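# Pull stained block from row, close gap

## Task

Remove the yellow-brown stained block from the row of on-edge blocks and set it lying flat on an empty part of the bench, clear of the row. Then push the remaining grey blocks together so that they stand upright with their faces touching. Finally open the grippers and move both arms away from the blocks.

## Robot and tools

Robot: two arms, left_arm and right_arm, each with a parallel two-finger gripper and a wrist camera. Their URDF root links sit in the scene frame at left_arm (+0.005, +0.300, 0) with quat_wxyz (+0.996, 0, 0, -0.094), and right_arm (-0.031, -0.278, 0) with quat_wxyz (+0.997, 0, 0, -0.082). The names are labels only and do not match the sides of any image.

Scene frame: the origin is on the table surface midway between the bases. +z is up, +x points out across the table, and left_arm is on the +y side. Positions are in metres. Quaternions are written w first (qw, qx, qy, qz). The gripper's fingers extend along its own +z axis and separate along its own y axis. end_effector_position is the pinch point between the pads, roughly 1 cm short of the fingertips. Reported hand positions can be somewhat wrong, more so when an arm reaches far. Joint ranges (rad), base to hand: waist -2.618 to 3.054, shoulder 0.000 to 3.142, elbow 0.000 to 3.142, wrist pitch -1.571 to 1.571, wrist yaw -1.571 to 1.571, wrist roll -2.094 to 2.094.

The row format, used by every motion tool: 16 plain numbers, always both arms even if one is idle. Numbers 1-8 are left_arm: x, y, z, qw, qx, qy, qz, opening. Numbers 9-16 are the same eight for right_arm. x, y, z and the quaternion are an absolute pose for that gripper's pinch point in the scene frame (not an offset). Opening ranges from -1 (closed) to +1 (fully open, 0.094 m).

execute_actions(actions): a list of up to 15 actions run one after another. Each action is a table of up to 15 rows; each row is applied for one control step of 1/30 s, so an action lasts 0.5 s, and if fewer than 15 rows are given the last row is repeated. An action is rejected for both arms if any target lies over 0.6 m from that gripper's current position along any of the gripper's own axes. If any action is malformed, or the first fails that test against the latest reported state, nothing runs. On every step the commanded pose is limited to within 70 mm and 16 degrees of the measured pose, and position wins over orientation when both cannot be met. After an action the arm only carries on to its last limited pose, so a distant target needs further actions. Arms often finish a centimetre or more off, usually low. To hold an orientation, repeat the same quaternion you chose rather than copying the drifted one from a result. To keep an arm still, resend its last reported pose and its intended opening.

move(target, speed, blocking): target is one 16-number row as above. Each gripper travels a straight line to its pose; both paths finish together, taking 0.5 to 10 s (cut off at 10 s if longer). Rotation takes the shorter way. speed is the top path speed in m/s, 0.002 to 0.5, default 0.25; turning is capped at twice that value in rad/s. There is no avoidance of obstacles or of the other arm, and the hand can lag, wander or exceed the speed, especially near full reach. Faster moves and targets set deeper past a contact push harder. The opening is sent when the move starts. The result adds a move: line giving the ending (done, off_target, moving, held, fault) and limits that acted (paced means the pose was clipped; held means a check blocked some steps, after which the arm may jump quickly), plus each gripper's distance from its pose. With blocking=false the call returns after 0.5 s while motion continues; you must call wait or stop before sending more rows or moves.

wait(seconds): 0 to 10 s; arms keep their last command; returns early when a running move ends. stop(): brakes the current move (needs stopping distance; fingers keep moving). zoom_image(camera, region): camera is cam_high, cam_left_wrist or cam_right_wrist; region is [x0, y0, x1, y1] in pixels, origin top-left, at most 504 by 504. read_manual(section): returns only licence texts ("licences"). finished_scene(scene): pass the current scene number; it is final, and the goal must already be met and stable.

Results: a state line left_arm: … | right_arm: … with each gripper's position and quaternion; Hand target lines showing where the controller is heading; grip_measured on the opening scale (the last Joint positions value is the opening in metres; each gripper may read up to about 1 mm off); step readings, with HELD marking steps where an arm was held back; pose unreachable lines when the clearance check altered a command; FAULT lines for stopped arms. Camera images come in the order cam_high, cam_left_wrist, cam_right_wrist, each 504x504; cam_high sits near (0.600, -0.519, 1.094) looking down at the table, and calibration matrices are supplied with changes reported in results.

Gripping: to hold a block, command an opening about 0.03 below grip_measured; a smaller gap grips more gently. Pads push up to roughly 50 to 62 N. Occasional outside tugs may act on a held block or nudge loose ones.

Avoid: knocking or placing anything off the table (fails the task), letting the arms collide or press on each other, dropping blocks, hard impacts or heavy shoving of the row, and holding loads for long. Motor heat warns at 75 °C (MOTOR HOT), stops the arm for 10 s at 90 °C, and at 100 °C the arm goes limp and falls.

Each tool is called after "Emit:" as name(argument=value, ...) on one line, values as JSON.

## Session

Emit:
execute_actions(actions=[])

Scene clock: 0.00 s.
left_arm: end_effector_position=(+0.3239, -0.2127, +0.1411) grip_measured=+1.000 end_effector_quat_wxyz=(+0.605, +0.335, +0.665, -0.283) | right_arm: end_effector_position=(+0.3345, -0.5635, +0.1782) grip_measured=+1.000 end_effector_quat_wxyz=(+0.605, +0.439, +0.632, -0.204)
Joint positions: left_arm=[-0.873  2.175  1.208  0.858 -0.156  0.012  0.094] | right_arm=[-0.345  1.618  0.705  0.711  0.415  0.365  0.094]
Joint velocities: left_arm=[-0.012  0.022 -0.007 -0.066  0.022  0.022  0.   ] | right_arm=[-0.002 -0.017 -0.007  0.022 -0.007  0.007  0.   ]
Hand target (left_arm): +0.324, -0.213, +0.140; +0.602, +0.335, +0.667, -0.282
Hand target (right_arm): +0.335, -0.564, +0.184; +0.610, +0.438, +0.628, -0.205

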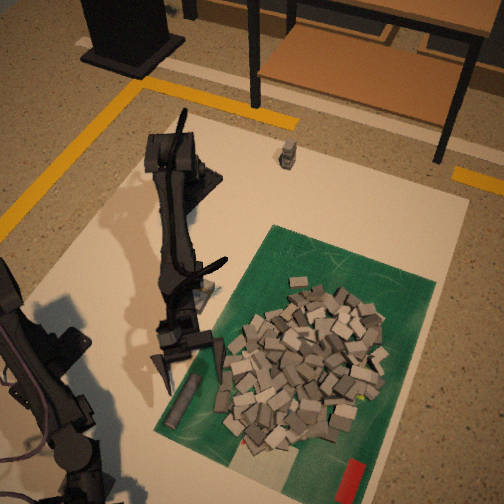

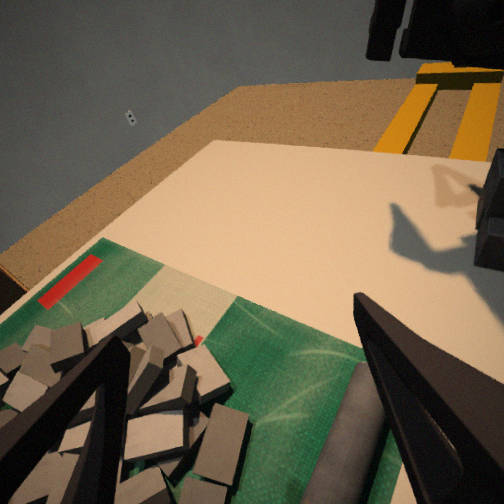

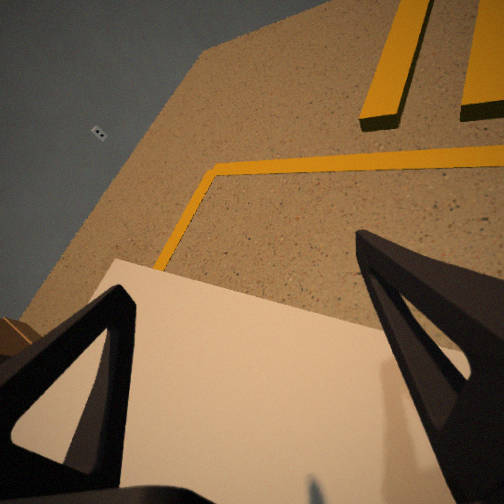

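The row seems hidden under the left arm. Move it away.

Emit:
move(target=[0.2,0.25,0.3,0,1,0,0,1, 0.3345,-0.5635,0.1782,0.605,0.439,0.632,-0.204,1])

Emit:
zoom_image(camera="cam_high", region=[100, 100, 320, 320])

Scene clock: 6.50 s.
left_arm: end_effector_position=(+0.2028, +0.2381, +0.3012) grip_measured=+1.000 end_effector_quat_wxyz=(+0.060, +0.923, +0.254, +0.282) | right_arm: end_effector_position=(+0.3345, -0.5635, +0.1782) grip_measured=+1.000 end_effector_quat_wxyz=(+0.605, +0.439, +0.632, -0.204)
Joint positions: left_arm=[-0.415  1.076  1.529 -1.543 -0.346  2.087  0.094] | right_arm=[-0.345  1.618  0.705  0.711  0.415  0.365  0.094]
Joint velocities: left_arm=[-0.017 -0.002 -0.017  0.081  0.007 -0.051  0.   ] | right_arm=[-0.022 -0.027 -0.012 -0.051 -0.022  0.095  0.   ]
Hand target (left_arm): +0.196, +0.244, +0.298; +0.049, +0.925, +0.249, +0.282
Hand target (right_arm): +0.335, -0.564, +0.178; +0.605, +0.439, +0.632, -0.204
Off the commanded pose (left_arm): 0.012 m, 45 deg; orientation clipped at the last step of the last action.
Off the commanded pose (right_arm): 0.000 m, 0 deg.
joint sent to its limit (left arm) — the command would take joint 4 (wrist pitch) past its lower limit and joint 6 (wrist roll) past its upper limit, so those joints were sent only as far as their limits.
move: off_target (left_arm); limits=paced
camera_calibration (this result's frames):
cam_left_wrist: T_world_to_cam=[[-0.317483, 0.941218, -0.115379, -0.134391], [0.291526, 0.21266, 0.932624, -0.359873], [0.90234, 0.262457, -0.341906, -0.0338819], [0, 0, 0, 1]] pos_world=[0.0928182, 0.211915, 0.308536]

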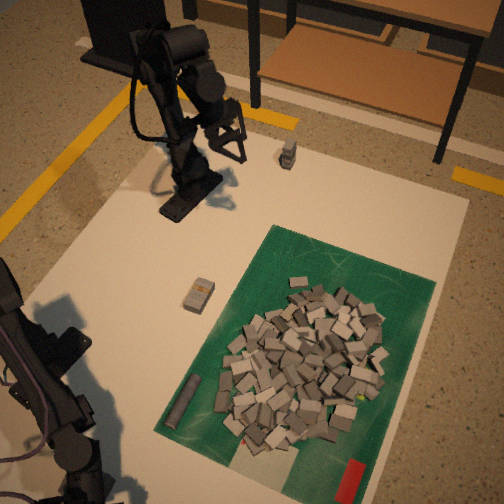

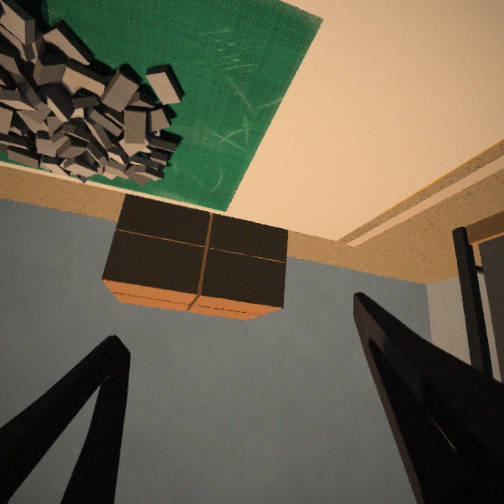

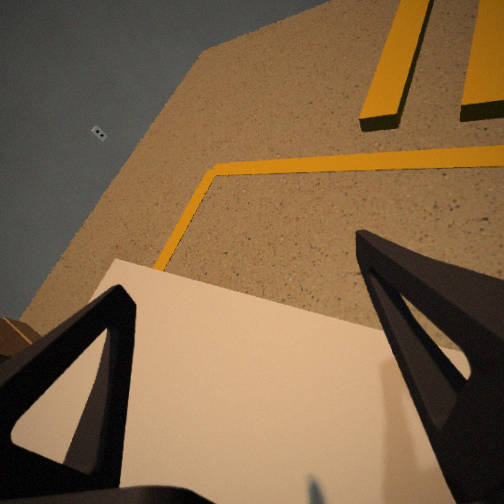

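Region (100, 100, 320, 320) of cam_high's 504x504 image, scaled by 2.291, with more detail than that image has.

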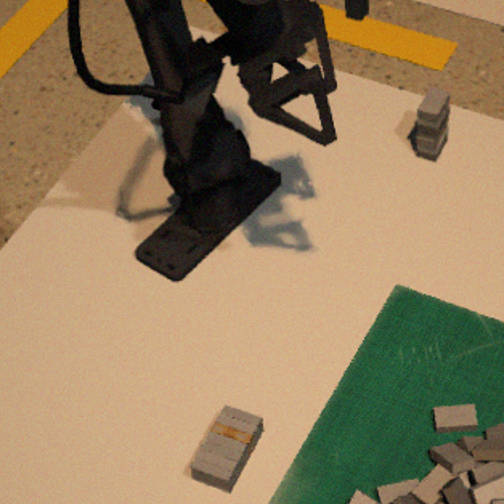

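Emit:
move(target=[0.16,0.04,0.16,0,0,1,0,1, 0.3345,-0.5635,0.1782,0.605,0.439,0.632,-0.204,1])

Scene clock: 13.13 s.
left_arm: end_effector_position=(+0.1653, +0.0413, +0.1712) grip_measured=+1.000 end_effector_quat_wxyz=(+0.009, -0.002, +1.000, -0.008) | right_arm: end_effector_position=(+0.3345, -0.5635, +0.1782) grip_measured=+1.000 end_effector_quat_wxyz=(+0.605, +0.439, +0.632, -0.204)
Joint positions: left_arm=[-0.834  1.685  1.598 -1.462 -0.007 -1.027  0.094] | right_arm=[-0.345  1.618  0.705  0.711  0.415  0.365  0.094]
Joint velocities: left_arm=[-0.007 -0.007  0.002  0.022  0.022 -0.066  0.   ] | right_arm=[-0.007  0.002  0.002 -0.007  0.007 -0.051  0.   ]
Hand target (left_arm): +0.161, +0.042, +0.161; -0.002, -0.003, +1.000, +0.003
Hand target (right_arm): +0.335, -0.564, +0.178; +0.605, +0.439, +0.632, -0.204
Off the commanded pose (left_arm): 0.012 m, 1 deg.
Off the commanded pose (right_arm): 0.000 m, 0 deg.
move: off_target (left_arm)
camera_calibration (this result's frames):
cam_left_wrist: T_world_to_cam=[[-0.18677, -0.980577, 0.0598832, 0.0516355], [-0.783042, 0.185402, 0.593693, 0.050993], [-0.593264, 0.063993, -0.80246, 0.341443], [0, 0, 0, 1]] pos_world=[0.252139, 0.0193284, 0.240628]

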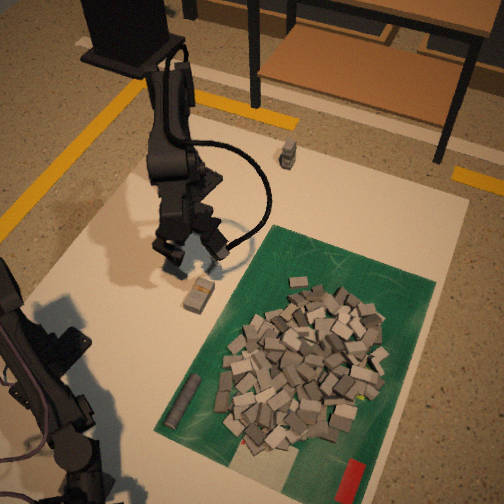

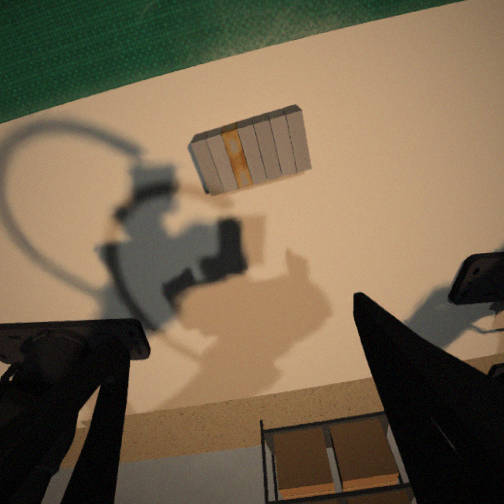

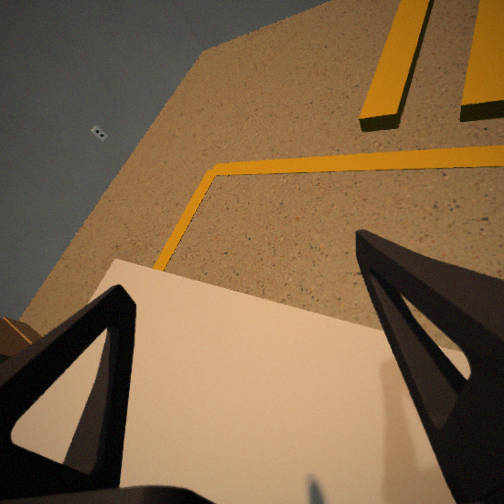

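Emit:
move(target=[0.11,-0.02,0.05,0,0,1,0,1, 0.3345,-0.5635,0.1782,0.605,0.439,0.632,-0.204,1])

Scene clock: 15.33 s.
left_arm: end_effector_position=(+0.1119, -0.0208, +0.0546) grip_measured=+1.000 end_effector_quat_wxyz=(+0.001, +0.003, +1.000, -0.002) | right_arm: end_effector_position=(+0.3345, -0.5635, +0.1782) grip_measured=+1.000 end_effector_quat_wxyz=(+0.605, +0.439, +0.632, -0.204)
Joint positions: left_arm=[-1.063  1.858  1.342 -1.05  -0.001 -1.246  0.094] | right_arm=[-0.345  1.618  0.705  0.711  0.415  0.365  0.094]
Joint velocities: left_arm=[-0.002 -0.002 -0.002 -0.037  0.051  0.022  0.   ] | right_arm=[-0.007  0.002  0.007  0.007 -0.007 -0.022  0.   ]
Hand target (left_arm): +0.111, -0.019, +0.050; -0.000, -0.000, +1.000, +0.002
Hand target (right_arm): +0.335, -0.564, +0.178; +0.605, +0.439, +0.632, -0.204
Off the commanded pose (left_arm): 0.005 m, 0 deg.
Off the commanded pose (right_arm): 0.000 m, 0 deg.
move: done
camera_calibration (this result's frames):
cam_left_wrist: T_world_to_cam=[[-0.195713, -0.979298, 0.0516958, -0.0107862], [-0.771761, 0.186332, 0.608002, 0.0878488], [-0.605047, 0.0790972, -0.792251, 0.22125], [0, 0, 0, 1]] pos_world=[0.199554, -0.0444322, 0.122431]

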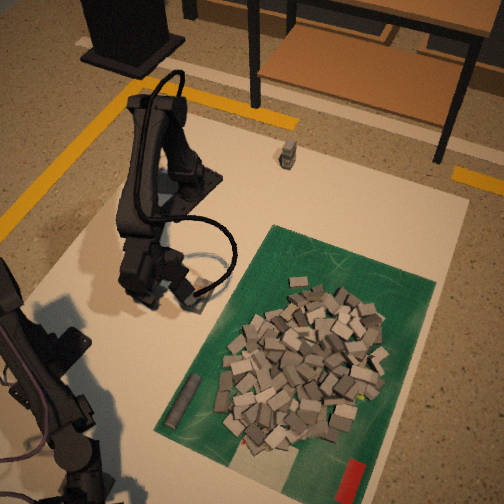

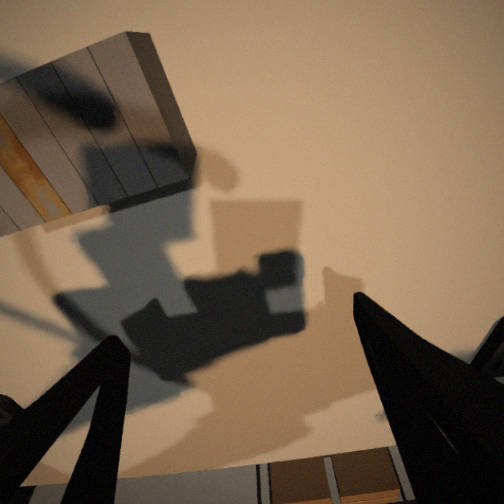

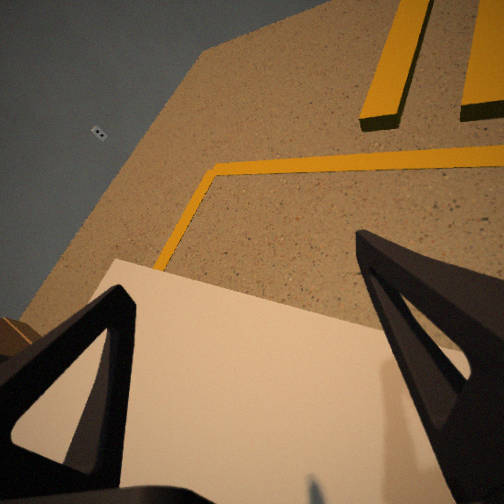

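Emit:
move(target=[0.135,-0.018,0.02,0,0,1,0,1, 0.3345,-0.5635,0.1782,0.605,0.439,0.632,-0.204,1], speed=0.08)

Scene clock: 19.93 s.
left_arm: end_effector_position=(+0.1350, -0.0219, +0.0273) grip_measured=+1.000 end_effector_quat_wxyz=(+0.004, -0.001, +1.000, -0.008) | right_arm: end_effector_position=(+0.3345, -0.5635, +0.1782) grip_measured=+1.000 end_effector_quat_wxyz=(+0.605, +0.439, +0.632, -0.204)
Joint positions: left_arm=[-1.001  1.911  1.299 -0.94  -0.001 -1.192  0.094] | right_arm=[-0.345  1.618  0.705  0.711  0.415  0.365  0.094]
Joint velocities: left_arm=[ 0.007  0.002  0.002  0.022  0.022 -0.051  0.   ] | right_arm=[ 0.017 -0.007 -0.017  0.051  0.066  0.051  0.   ]
Hand target (left_arm): +0.135, -0.018, +0.020; +0.000, -0.000, +1.000, -0.000
Hand target (right_arm): +0.335, -0.564, +0.178; +0.605, +0.439, +0.632, -0.204
Off the commanded pose (left_arm): 0.008 m, 1 deg.
Off the commanded pose (right_arm): 0.000 m, 0 deg.
move: done
camera_calibration (this result's frames):
cam_left_wrist: T_world_to_cam=[[-0.18854, -0.980039, 0.0630607, -0.0071986], [-0.776389, 0.188068, 0.60154, 0.123281], [-0.601392, 0.0644549, -0.79635, 0.213007], [0, 0, 0, 1]] pos_world=[0.222458, -0.0439695, 0.0959239]

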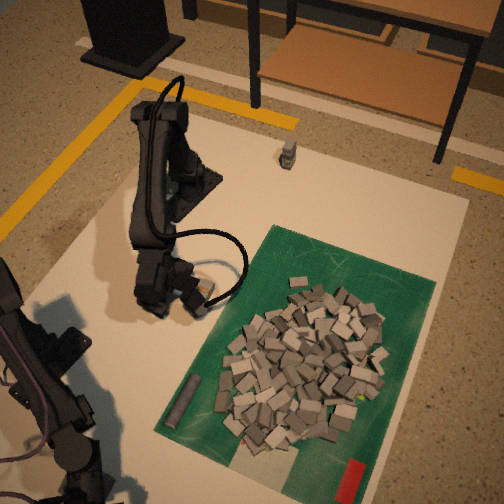

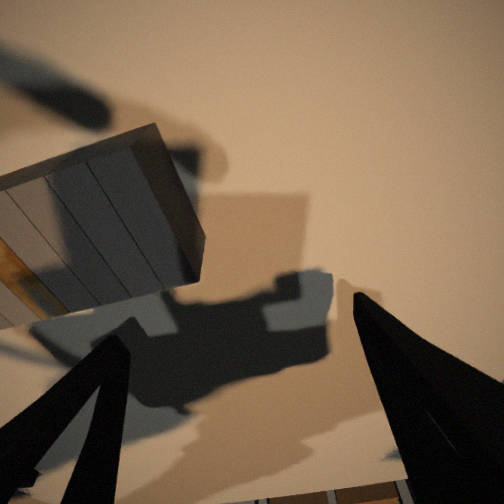

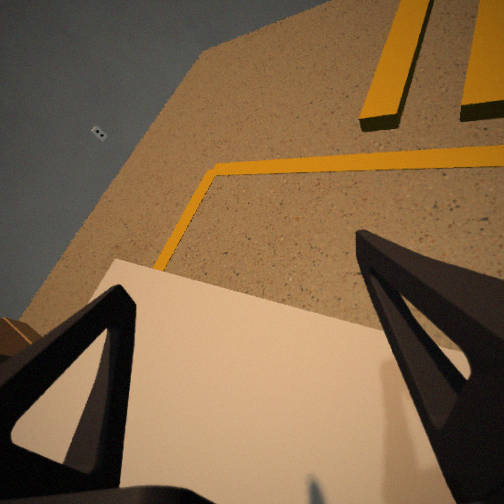

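Emit:
move(target=[0.138,-0.007,0.02,0,0,1,0,1, 0.3345,-0.5635,0.1782,0.605,0.439,0.632,-0.204,1], speed=0.05)

Scene clock: 21.03 s.
left_arm: end_effector_position=(+0.1367, -0.0096, +0.0183) grip_measured=+1.000 end_effector_quat_wxyz=(-0.002, -0.001, +1.000, +0.005) | right_arm: end_effector_position=(+0.3345, -0.5635, +0.1782) grip_measured=+1.000 end_effector_quat_wxyz=(+0.605, +0.439, +0.632, -0.204)
Joint positions: left_arm=[-0.983  1.911  1.26  -0.93  -0.001 -1.172  0.094] | right_arm=[-0.345  1.618  0.705  0.711  0.415  0.365  0.094]
Joint velocities: left_arm=[-0.012 -0.012  0.022 -0.022 -0.037 -0.022  0.   ] | right_arm=[ 0.012 -0.007 -0.017 -0.051 -0.022  0.095  0.   ]
Hand target (left_arm): +0.138, -0.007, +0.020; +0.000, +0.000, +1.000, +0.000
Hand target (right_arm): +0.335, -0.564, +0.178; +0.605, +0.439, +0.632, -0.204
Off the commanded pose (left_arm): 0.003 m, 1 deg.
Off the commanded pose (right_arm): 0.000 m, 0 deg.
move: done
camera_calibration (this result's frames):
cam_left_wrist: T_world_to_cam=[[-0.189117, -0.981162, 0.0394376, 0.00626708], [-0.769688, 0.173056, 0.614518, 0.126402], [-0.609767, 0.085861, -0.787916, 0.207257], [0, 0, 0, 1]] pos_world=[0.224854, -0.0335209, 0.0853773]

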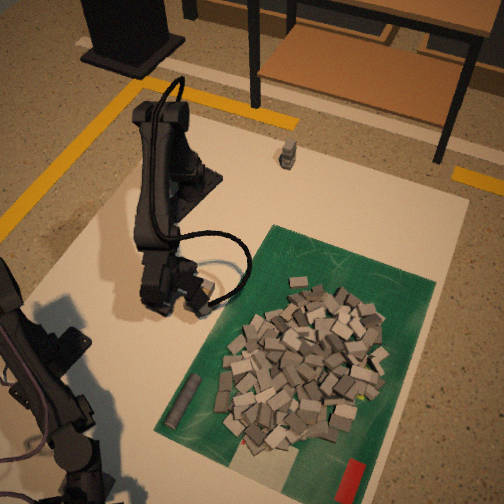

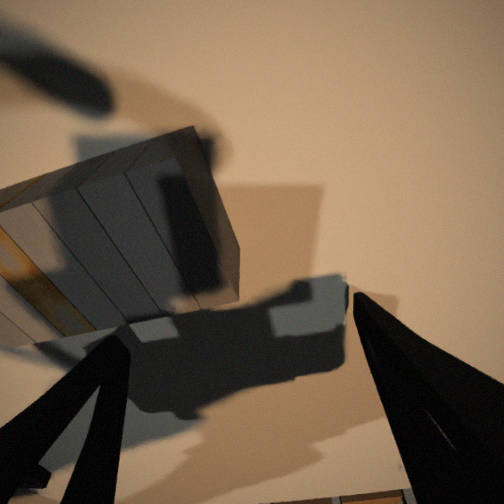

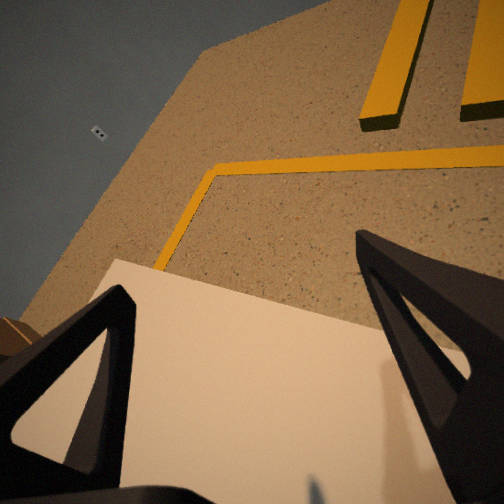

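Emit:
move(target=[0.172,-0.007,0.02,0,0,1,0,1, 0.3345,-0.5635,0.1782,0.605,0.439,0.632,-0.204,1], speed=0.03)

Emit:
move(target=[0.15,-0.007,0.12,0,0,1,0,1, 0.3345,-0.5635,0.1782,0.605,0.439,0.632,-0.204,1], speed=0.08)

Scene clock: 22.90 s.
left_arm: end_effector_position=(+0.1654, -0.0029, +0.0193) grip_measured=+1.000 end_effector_quat_wxyz=(-0.004, -0.002, +1.000, +0.000) | right_arm: end_effector_position=(+0.3345, -0.5635, +0.1782) grip_measured=+1.000 end_effector_quat_wxyz=(+0.605, +0.439, +0.632, -0.204)
Joint positions: left_arm=[-0.894  1.927  1.286 -0.934  0.007 -1.087  0.094] | right_arm=[-0.345  1.618  0.705  0.711  0.415  0.365  0.094]
Joint velocities: left_arm=[-0.002  0.002  0.007 -0.037  0.007  0.022  0.   ] | right_arm=[ 0.002 -0.002  0.012 -0.007 -0.022 -0.125  0.   ]
Hand target (left_arm): +0.172, -0.007, +0.020; +0.000, -0.000, +1.000, -0.001
Hand target (right_arm): +0.335, -0.564, +0.178; +0.605, +0.439, +0.632, -0.204
Off the commanded pose (left_arm): 0.008 m, 1 deg.
Off the commanded pose (right_arm): 0.000 m, 0 deg.
move: done
camera_calibration (this result's frames):
cam_left_wrist: T_world_to_cam=[[-0.185488, -0.981404, 0.0494058, 0.0173959], [-0.767421, 0.17608, 0.616491, 0.146407], [-0.613726, 0.0764367, -0.785811, 0.225591], [0, 0, 0, 1]] pos_world=[0.254033, -0.0259504, 0.0861535]

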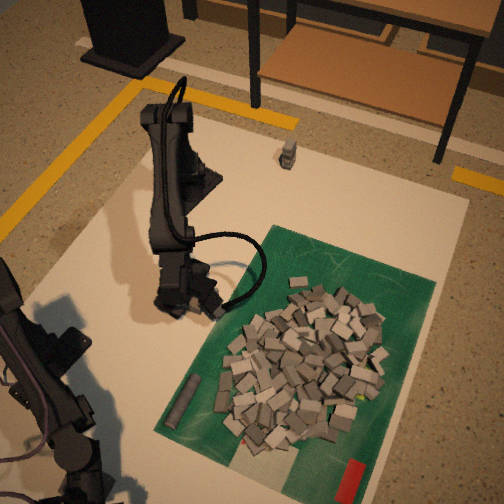

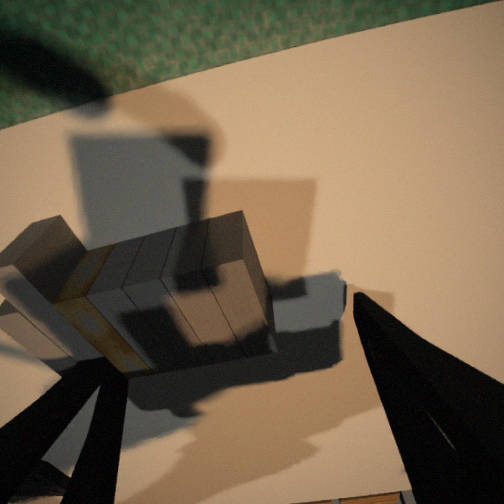

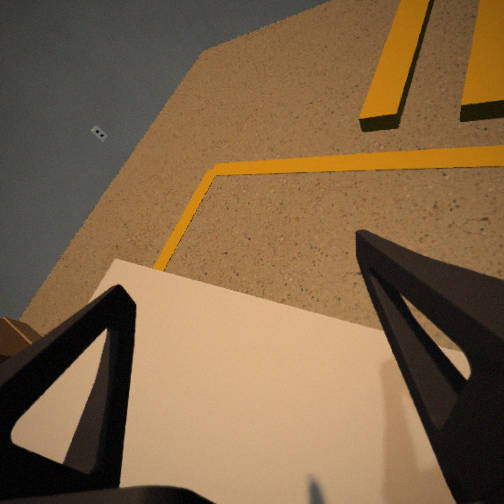

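Scene clock: 24.73 s.
left_arm: end_effector_position=(+0.1503, -0.0049, +0.1087) grip_measured=+1.000 end_effector_quat_wxyz=(-0.009, -0.000, +1.000, +0.010) | right_arm: end_effector_position=(+0.3345, -0.5635, +0.1782) grip_measured=+1.000 end_effector_quat_wxyz=(+0.605, +0.439, +0.632, -0.204)
Joint positions: left_arm=[-0.936  1.85   1.549 -1.296  0.007 -1.125  0.094] | right_arm=[-0.345  1.618  0.705  0.711  0.415  0.365  0.094]
Joint velocities: left_arm=[-0.017 -0.007 -0.017 -0.051  0.051 -0.037  0.   ] | right_arm=[ 0.002 -0.002  0.002  0.051 -0.022 -0.037  0.   ]
Hand target (left_arm): +0.151, -0.008, +0.120; -0.000, -0.000, +1.000, +0.000
Hand target (right_arm): +0.335, -0.564, +0.178; +0.605, +0.439, +0.632, -0.204
Off the commanded pose (left_arm): 0.012 m, 2 deg.
Off the commanded pose (right_arm): 0.000 m, 0 deg.
move: off_target (left_arm)
camera_calibration (this result's frames):
cam_left_wrist: T_world_to_cam=[[-0.189596, -0.981362, 0.0313505, 0.010873], [-0.760671, 0.166999, 0.627289, 0.0777718], [-0.620833, 0.0950841, -0.778155, 0.286948], [0, 0, 0, 1]] pos_world=[0.239367, -0.0296016, 0.174164]

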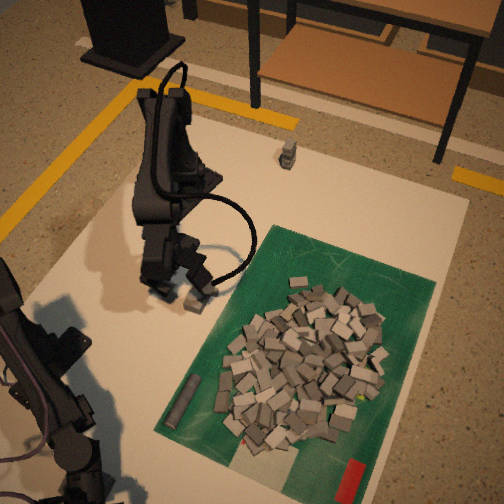

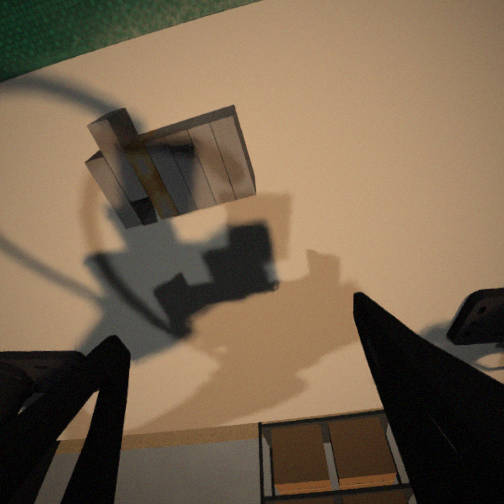

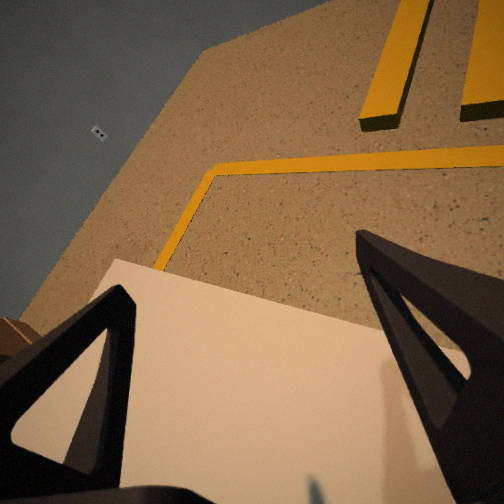

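Emit:
move(target=[0.24,-0.016,0.07,0,0,1,0,1, 0.3345,-0.5635,0.1782,0.605,0.439,0.632,-0.204,1], speed=0.1)

Emit:
move(target=[0.225,-0.016,0.02,0,0,1,0,1, 0.3345,-0.5635,0.1782,0.605,0.439,0.632,-0.204,1], speed=0.05)

Scene clock: 26.73 s.
left_arm: end_effector_position=(+0.2332, -0.0094, +0.0685) grip_measured=+1.000 end_effector_quat_wxyz=(-0.008, -0.003, +1.000, +0.005) | right_arm: end_effector_position=(+0.3345, -0.5635, +0.1782) grip_measured=+1.000 end_effector_quat_wxyz=(+0.605, +0.439, +0.632, -0.204)
Joint positions: left_arm=[-0.746  2.043  1.656 -1.202  0.007 -0.94   0.094] | right_arm=[-0.345  1.618  0.705  0.711  0.415  0.365  0.094]
Joint velocities: left_arm=[ 0.002  0.002  0.007 -0.022 -0.081  0.007  0.   ] | right_arm=[ 0.007  0.007  0.002  0.007  0.066 -0.007  0.   ]
Hand target (left_arm): +0.240, -0.015, +0.070; +0.000, +0.000, +1.000, -0.001
Hand target (right_arm): +0.335, -0.564, +0.178; +0.605, +0.439, +0.632, -0.204
Off the commanded pose (left_arm): 0.010 m, 1 deg.
Off the commanded pose (right_arm): 0.000 m, 0 deg.
move: done
camera_calibration (this result's frames):
cam_left_wrist: T_world_to_cam=[[-0.183597, -0.982161, 0.0406517, 0.0213492], [-0.762387, 0.168376, 0.624832, 0.167363], [-0.62053, 0.0837249, -0.7797, 0.307518], [0, 0, 0, 1]] pos_world=[0.322339, -0.0329585, 0.13433]

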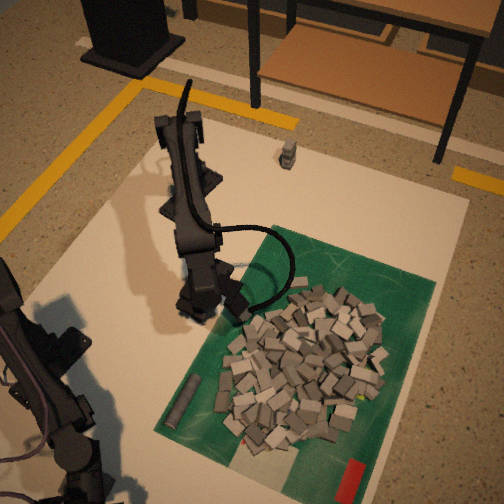

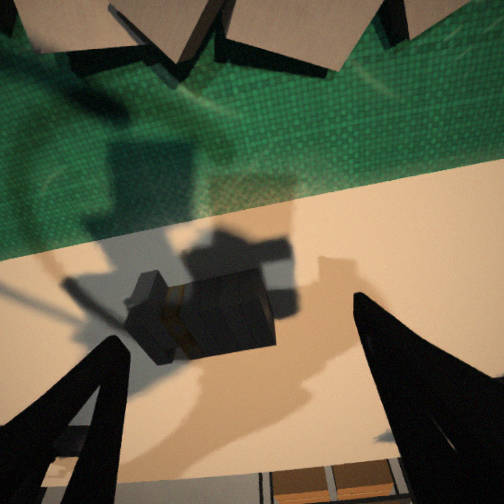

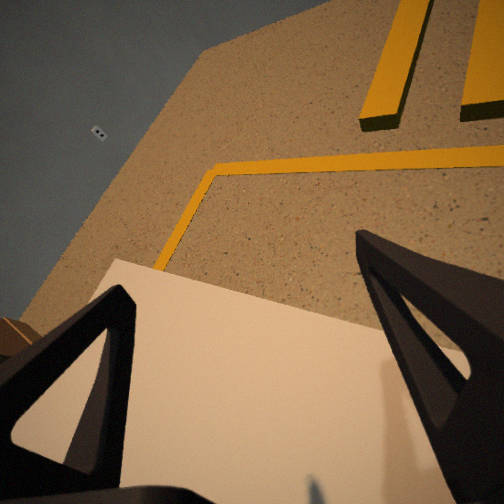

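Scene clock: 28.20 s.
left_arm: end_effector_position=(+0.2283, -0.0183, +0.0289) grip_measured=+1.000 end_effector_quat_wxyz=(+0.003, -0.000, +1.000, -0.010) | right_arm: end_effector_position=(+0.3345, -0.5635, +0.1782) grip_measured=+1.000 end_effector_quat_wxyz=(+0.605, +0.439, +0.632, -0.204)
Joint positions: left_arm=[-0.769  2.058  1.518 -1.011  0.007 -0.958  0.094] | right_arm=[-0.345  1.618  0.705  0.711  0.415  0.365  0.094]
Joint velocities: left_arm=[-0.027  0.012  0.007  0.007 -0.022 -0.007  0.   ] | right_arm=[-0.007 -0.012  0.012 -0.007  0.081 -0.037  0.   ]
Hand target (left_arm): +0.225, -0.016, +0.020; -0.000, -0.000, +1.000, +0.000
Hand target (right_arm): +0.335, -0.564, +0.178; +0.605, +0.439, +0.632, -0.204
Off the commanded pose (left_arm): 0.010 m, 1 deg.
Off the commanded pose (right_arm): 0.000 m, 0 deg.
move: done
camera_calibration (this result's frames):
cam_left_wrist: T_world_to_cam=[[-0.19076, -0.979383, 0.0664818, 0.0142458], [-0.7748, 0.191805, 0.602409, 0.193784], [-0.60274, 0.0634055, -0.795414, 0.270444], [0, 0, 0, 1]] pos_world=[0.315869, -0.0403642, 0.0974304]

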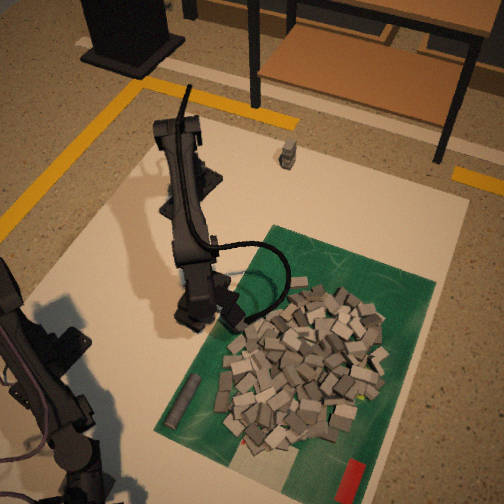

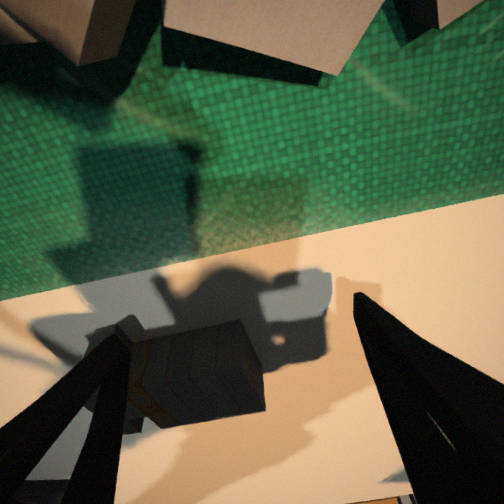

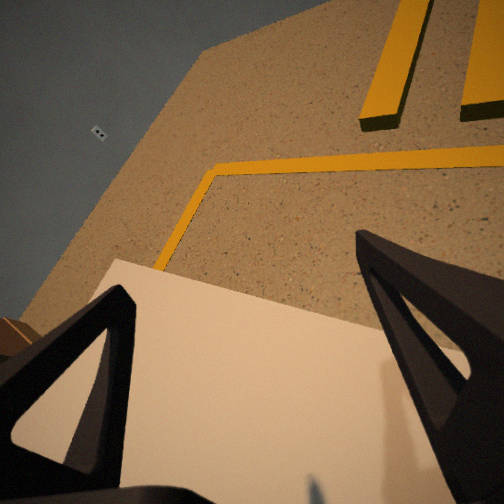

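Advance in a small step and look.

Emit:
move(target=[0.205,-0.016,0.02,0,0,1,0,1, 0.3345,-0.5635,0.1782,0.605,0.439,0.632,-0.204,1], speed=0.03)

Emit:
zoom_image(camera="cam_left_wrist", region=[0, 250, 300, 504])

Scene clock: 29.77 s.
left_arm: end_effector_position=(+0.2112, -0.0176, +0.0182) grip_measured=+1.000 end_effector_quat_wxyz=(+0.002, +0.002, +1.000, +0.002) | right_arm: end_effector_position=(+0.3345, -0.5635, +0.1782) grip_measured=+1.000 end_effector_quat_wxyz=(+0.605, +0.439, +0.632, -0.204)
Joint positions: left_arm=[-0.811  2.053  1.465 -0.984 -0.006 -0.996  0.094] | right_arm=[-0.345  1.618  0.705  0.711  0.415  0.365  0.094]
Joint velocities: left_arm=[ 0.012  0.007 -0.017 -0.051 -0.022 -0.022  0.   ] | right_arm=[-0.002  0.002 -0.007 -0.022  0.081  0.022  0.   ]
Hand target (left_arm): +0.205, -0.016, +0.020; -0.000, +0.000, +1.000, +0.000
Hand target (right_arm): +0.335, -0.564, +0.178; +0.605, +0.439, +0.632, -0.204
Off the commanded pose (left_arm): 0.007 m, 0 deg.
Off the commanded pose (right_arm): 0.000 m, 0 deg.
move: done
camera_calibration (this result's frames):
cam_left_wrist: T_world_to_cam=[[-0.194696, -0.97992, 0.0430274, 0.0136507], [-0.773416, 0.18035, 0.607702, 0.186288], [-0.603259, 0.085039, -0.792998, 0.251942], [0, 0, 0, 1]] pos_world=[0.298722, -0.0416454, 0.0859946]

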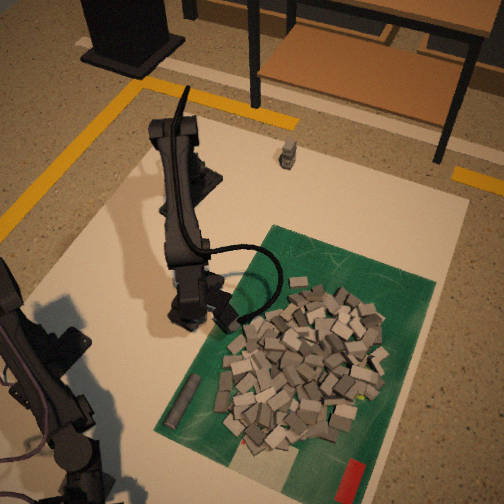

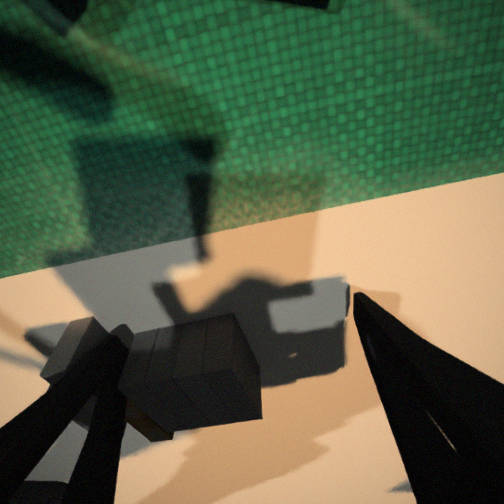

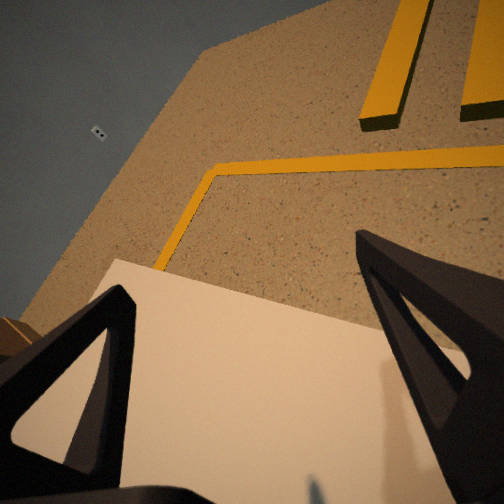

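Region (0, 250, 300, 504) of cam_left_wrist's 504x504 image, scaled by 1.680, with more detail than that image has; it fills the top 427 rows of this view, and the rest is white.

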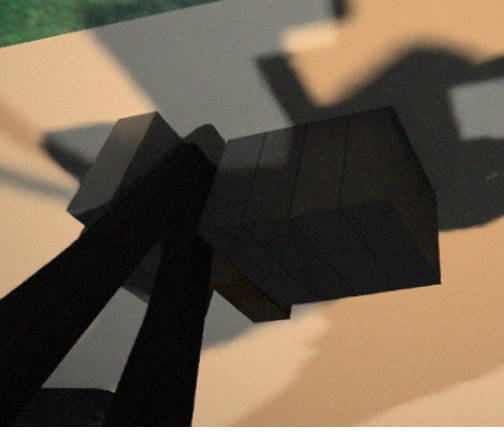

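Working. Continue.

Emit:
move(target=[0.185,-0.015,0.02,0,0,1,0,1, 0.3345,-0.5635,0.1782,0.605,0.439,0.632,-0.204,1], speed=0.03)

Emit:
move(target=[0.187,-0.015,0.07,0,0,1,0,1, 0.3345,-0.5635,0.1782,0.605,0.439,0.632,-0.204,1], speed=0.06)

Emit:
move(target=[0.14,0.033,0.08,0,0,1,0,-0.3, 0.3345,-0.5635,0.1782,0.605,0.439,0.632,-0.204,1], speed=0.1)

Scene clock: 31.37 s.
left_arm: end_effector_position=(+0.1912, -0.0172, +0.0179) grip_measured=+1.000 end_effector_quat_wxyz=(+0.004, +0.002, +1.000, +0.003) | right_arm: end_effector_position=(+0.3345, -0.5635, +0.1782) grip_measured=+1.000 end_effector_quat_wxyz=(+0.605, +0.439, +0.632, -0.204)
Joint positions: left_arm=[-0.858  2.014  1.406 -0.963 -0.009 -1.042  0.094] | right_arm=[-0.345  1.618  0.705  0.711  0.415  0.365  0.094]
Joint velocities: left_arm=[ 0.002  0.007 -0.017 -0.007 -0.066  0.051  0.   ] | right_arm=[ 0.002 -0.007  0.012  0.007 -0.037  0.037  0.   ]
Hand target (left_arm): +0.185, -0.015, +0.020; -0.000, -0.000, +1.000, +0.001
Hand target (right_arm): +0.335, -0.564, +0.178; +0.605, +0.439, +0.632, -0.204
Off the commanded pose (left_arm): 0.007 m, 1 deg.
Off the commanded pose (right_arm): 0.000 m, 0 deg.
move: done
camera_calibration (this result's frames):
cam_left_wrist: T_world_to_cam=[[-0.195201, -0.979886, 0.0414745, 0.0102412], [-0.775178, 0.180052, 0.605541, 0.171317], [-0.600829, 0.0860521, -0.794733, 0.239281], [0, 0, 0, 1]] pos_world=[0.278567, -0.0414013, 0.0860005]

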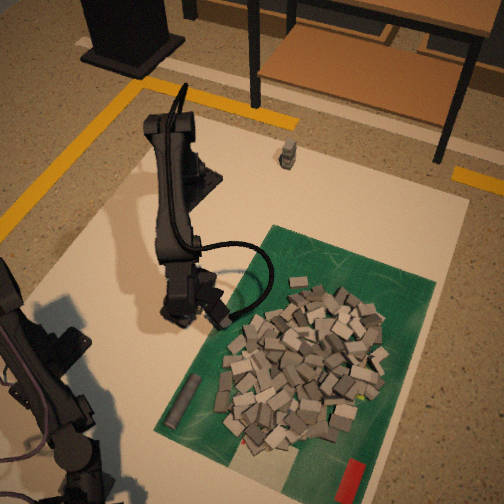

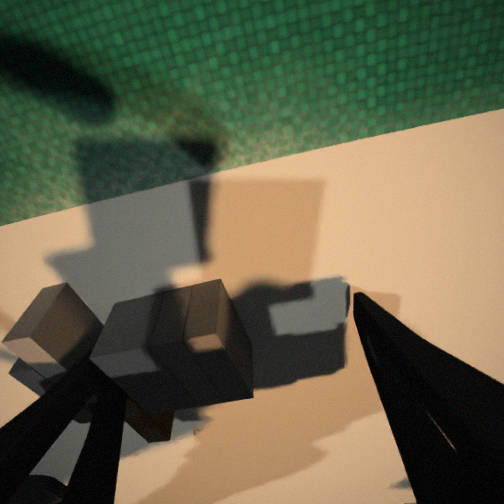

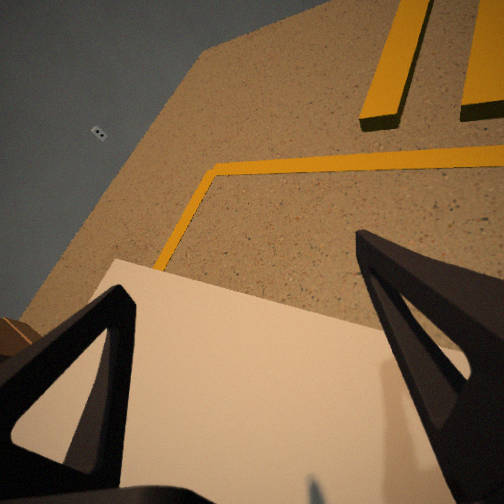

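Scene clock: 32.73 s.
left_arm: end_effector_position=(+0.1866, -0.0101, +0.0580) grip_measured=+1.000 end_effector_quat_wxyz=(-0.004, +0.002, +1.000, +0.014) | right_arm: end_effector_position=(+0.3345, -0.5635, +0.1782) grip_measured=+1.000 end_effector_quat_wxyz=(+0.605, +0.439, +0.632, -0.204)
Joint positions: left_arm=[-0.858  1.963  1.497 -1.133 -0.007 -1.042  0.094] | right_arm=[-0.345  1.618  0.705  0.711  0.415  0.365  0.094]
Joint velocities: left_arm=[-0.022 -0.002 -0.012  0.007 -0.007 -0.022  0.   ] | right_arm=[-0.012 -0.007 -0.002 -0.022 -0.007 -0.11   0.   ]
Hand target (left_arm): +0.187, -0.015, +0.070; -0.000, +0.000, +1.000, -0.000
Hand target (right_arm): +0.335, -0.564, +0.178; +0.605, +0.439, +0.632, -0.204
Off the commanded pose (left_arm): 0.013 m, 2 deg.
Off the commanded pose (right_arm): 0.000 m, 0 deg.
move: off_target (left_arm)
camera_calibration (this result's frames):
cam_left_wrist: T_world_to_cam=[[-0.194301, -0.980674, 0.0229311, 0.0156094], [-0.765834, 0.16626, 0.621173, 0.139375], [-0.612981, 0.103133, -0.783338, 0.269521], [0, 0, 0, 1]] pos_world=[0.274982, -0.0356614, 0.124192]

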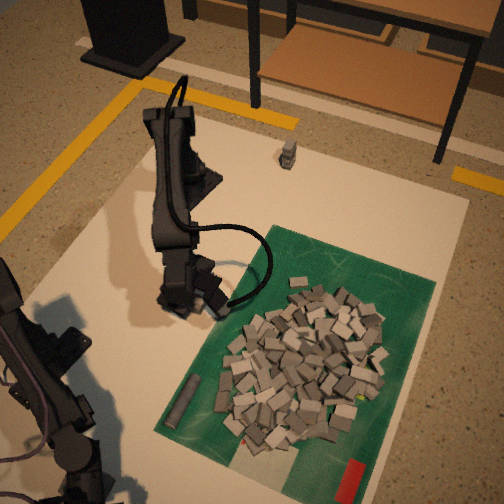

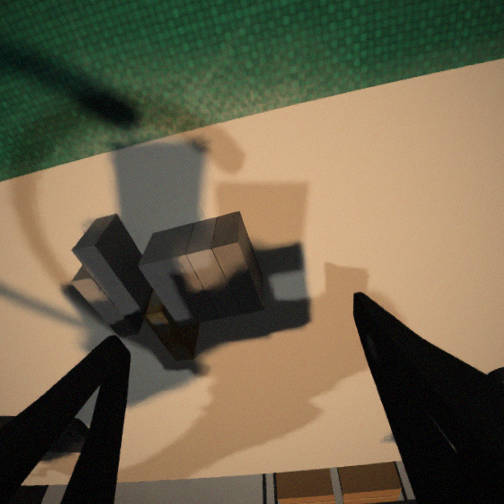

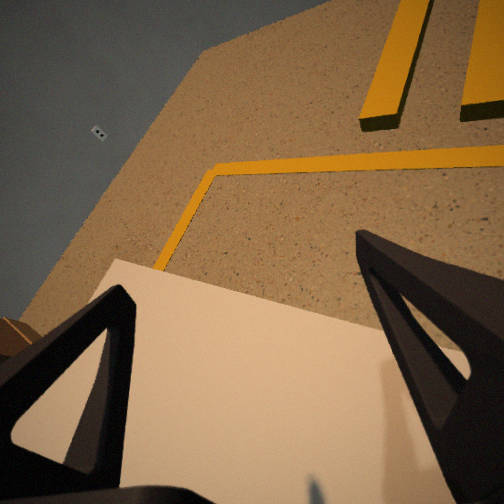

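Scene clock: 33.73 s.
left_arm: end_effector_position=(+0.1444, +0.0290, +0.0798) grip_measured=-0.298 end_effector_quat_wxyz=(+0.003, +0.002, +1.000, +0.001) | right_arm: end_effector_position=(+0.3345, -0.5635, +0.1782) grip_measured=+1.000 end_effector_quat_wxyz=(+0.605, +0.439, +0.632, -0.204)
Joint positions: left_arm=[-0.913  1.715  1.268 -1.123 -0.006 -1.098  0.033] | right_arm=[-0.345  1.618  0.705  0.711  0.415  0.365  0.094]
Joint velocities: left_arm=[ 0.017 -0.002 -0.017  0.007  0.022 -0.037  0.   ] | right_arm=[-0.002  0.007 -0.012  0.081  0.051 -0.007  0.   ]
Hand target (left_arm): +0.140, +0.032, +0.080; -0.000, +0.000, +1.000, +0.000
Hand target (right_arm): +0.335, -0.564, +0.178; +0.605, +0.439, +0.632, -0.204
Off the commanded pose (left_arm): 0.006 m, 0 deg.
Off the commanded pose (right_arm): 0.000 m, 0 deg.
move: done
camera_calibration (this result's frames):
cam_left_wrist: T_world_to_cam=[[-0.194006, -0.979932, 0.0457612, 0.0433752], [-0.774325, 0.181607, 0.606168, 0.0889936], [-0.602314, 0.0821664, -0.794019, 0.256574], [0, 0, 0, 1]] pos_world=[0.231863, 0.00526112, 0.147795]

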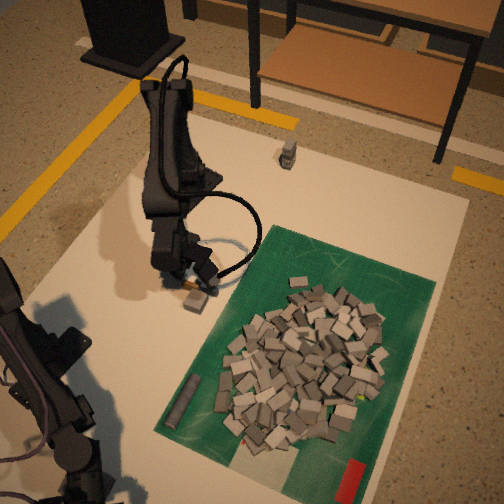

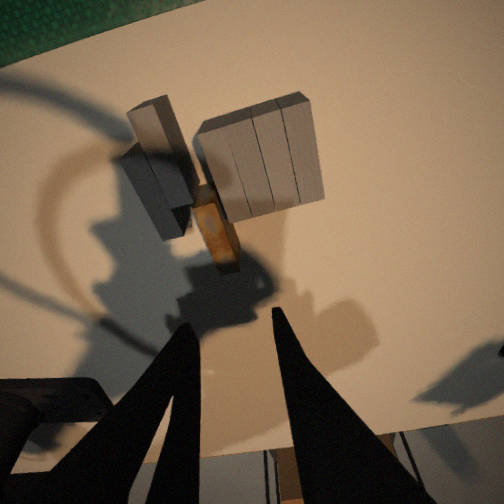

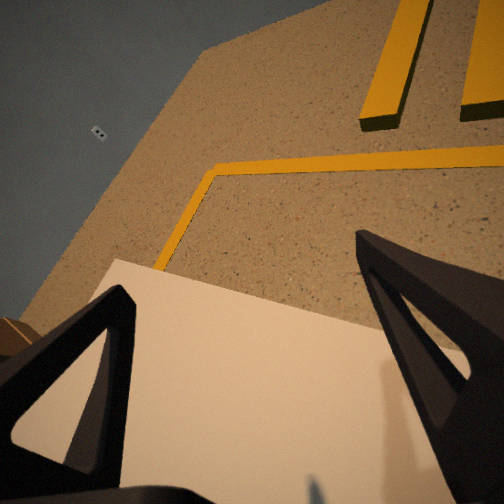

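Emit:
move(target=[0.142,0.034,0.02,0,0,1,0,-0.3, 0.3345,-0.5635,0.1782,0.605,0.439,0.632,-0.204,1], speed=0.05)

Scene clock: 35.67 s.
left_arm: end_effector_position=(+0.1439, +0.0301, +0.0283) grip_measured=-0.298 end_effector_quat_wxyz=(+0.007, +0.000, +1.000, -0.008) | right_arm: end_effector_position=(+0.3345, -0.5635, +0.1782) grip_measured=+1.000 end_effector_quat_wxyz=(+0.605, +0.439, +0.632, -0.204)
Joint positions: left_arm=[-0.913  1.753  1.098 -0.894 -0.006 -1.1    0.033] | right_arm=[-0.345  1.618  0.705  0.711  0.415  0.365  0.094]
Joint velocities: left_arm=[-0.027 -0.007  0.002 -0.037 -0.022 -0.007 -0.001] | right_arm=[-0.002  0.002 -0.007  0.007  0.081 -0.007  0.   ]
Hand target (left_arm): +0.142, +0.035, +0.021; -0.000, -0.000, +1.000, +0.000
Hand target (right_arm): +0.335, -0.564, +0.178; +0.605, +0.439, +0.632, -0.204
Off the commanded pose (left_arm): 0.009 m, 1 deg.
Off the commanded pose (right_arm): 0.000 m, 0 deg.
move: done
camera_calibration (this result's frames):
cam_left_wrist: T_world_to_cam=[[-0.192255, -0.979405, 0.0616829, 0.0459234], [-0.78024, 0.190677, 0.595708, 0.120491], [-0.595201, 0.0664002, -0.800829, 0.214926], [0, 0, 0, 1]] pos_world=[0.230765, 0.00773149, 0.0975086]

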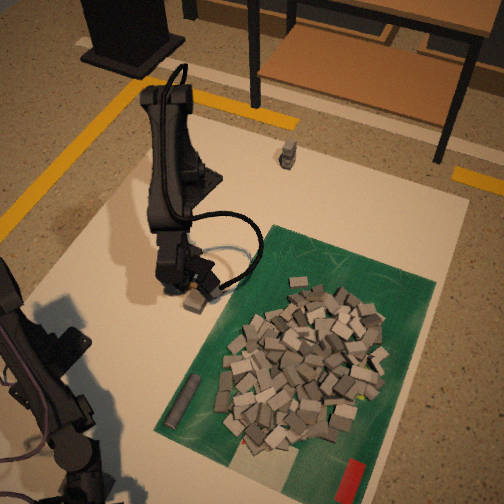

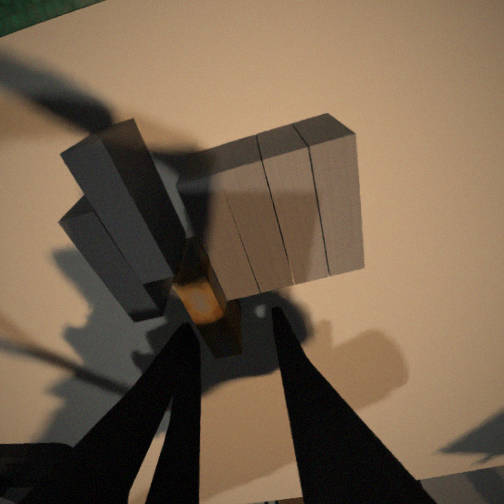

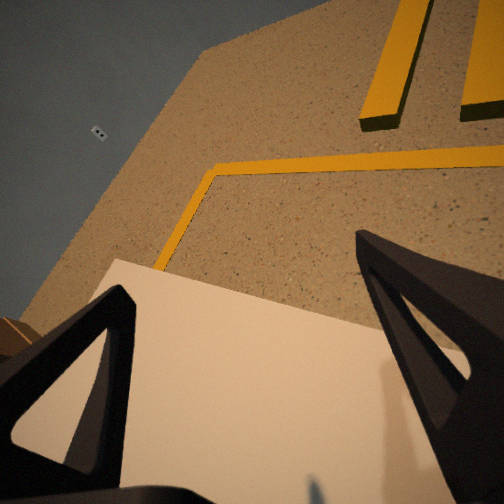

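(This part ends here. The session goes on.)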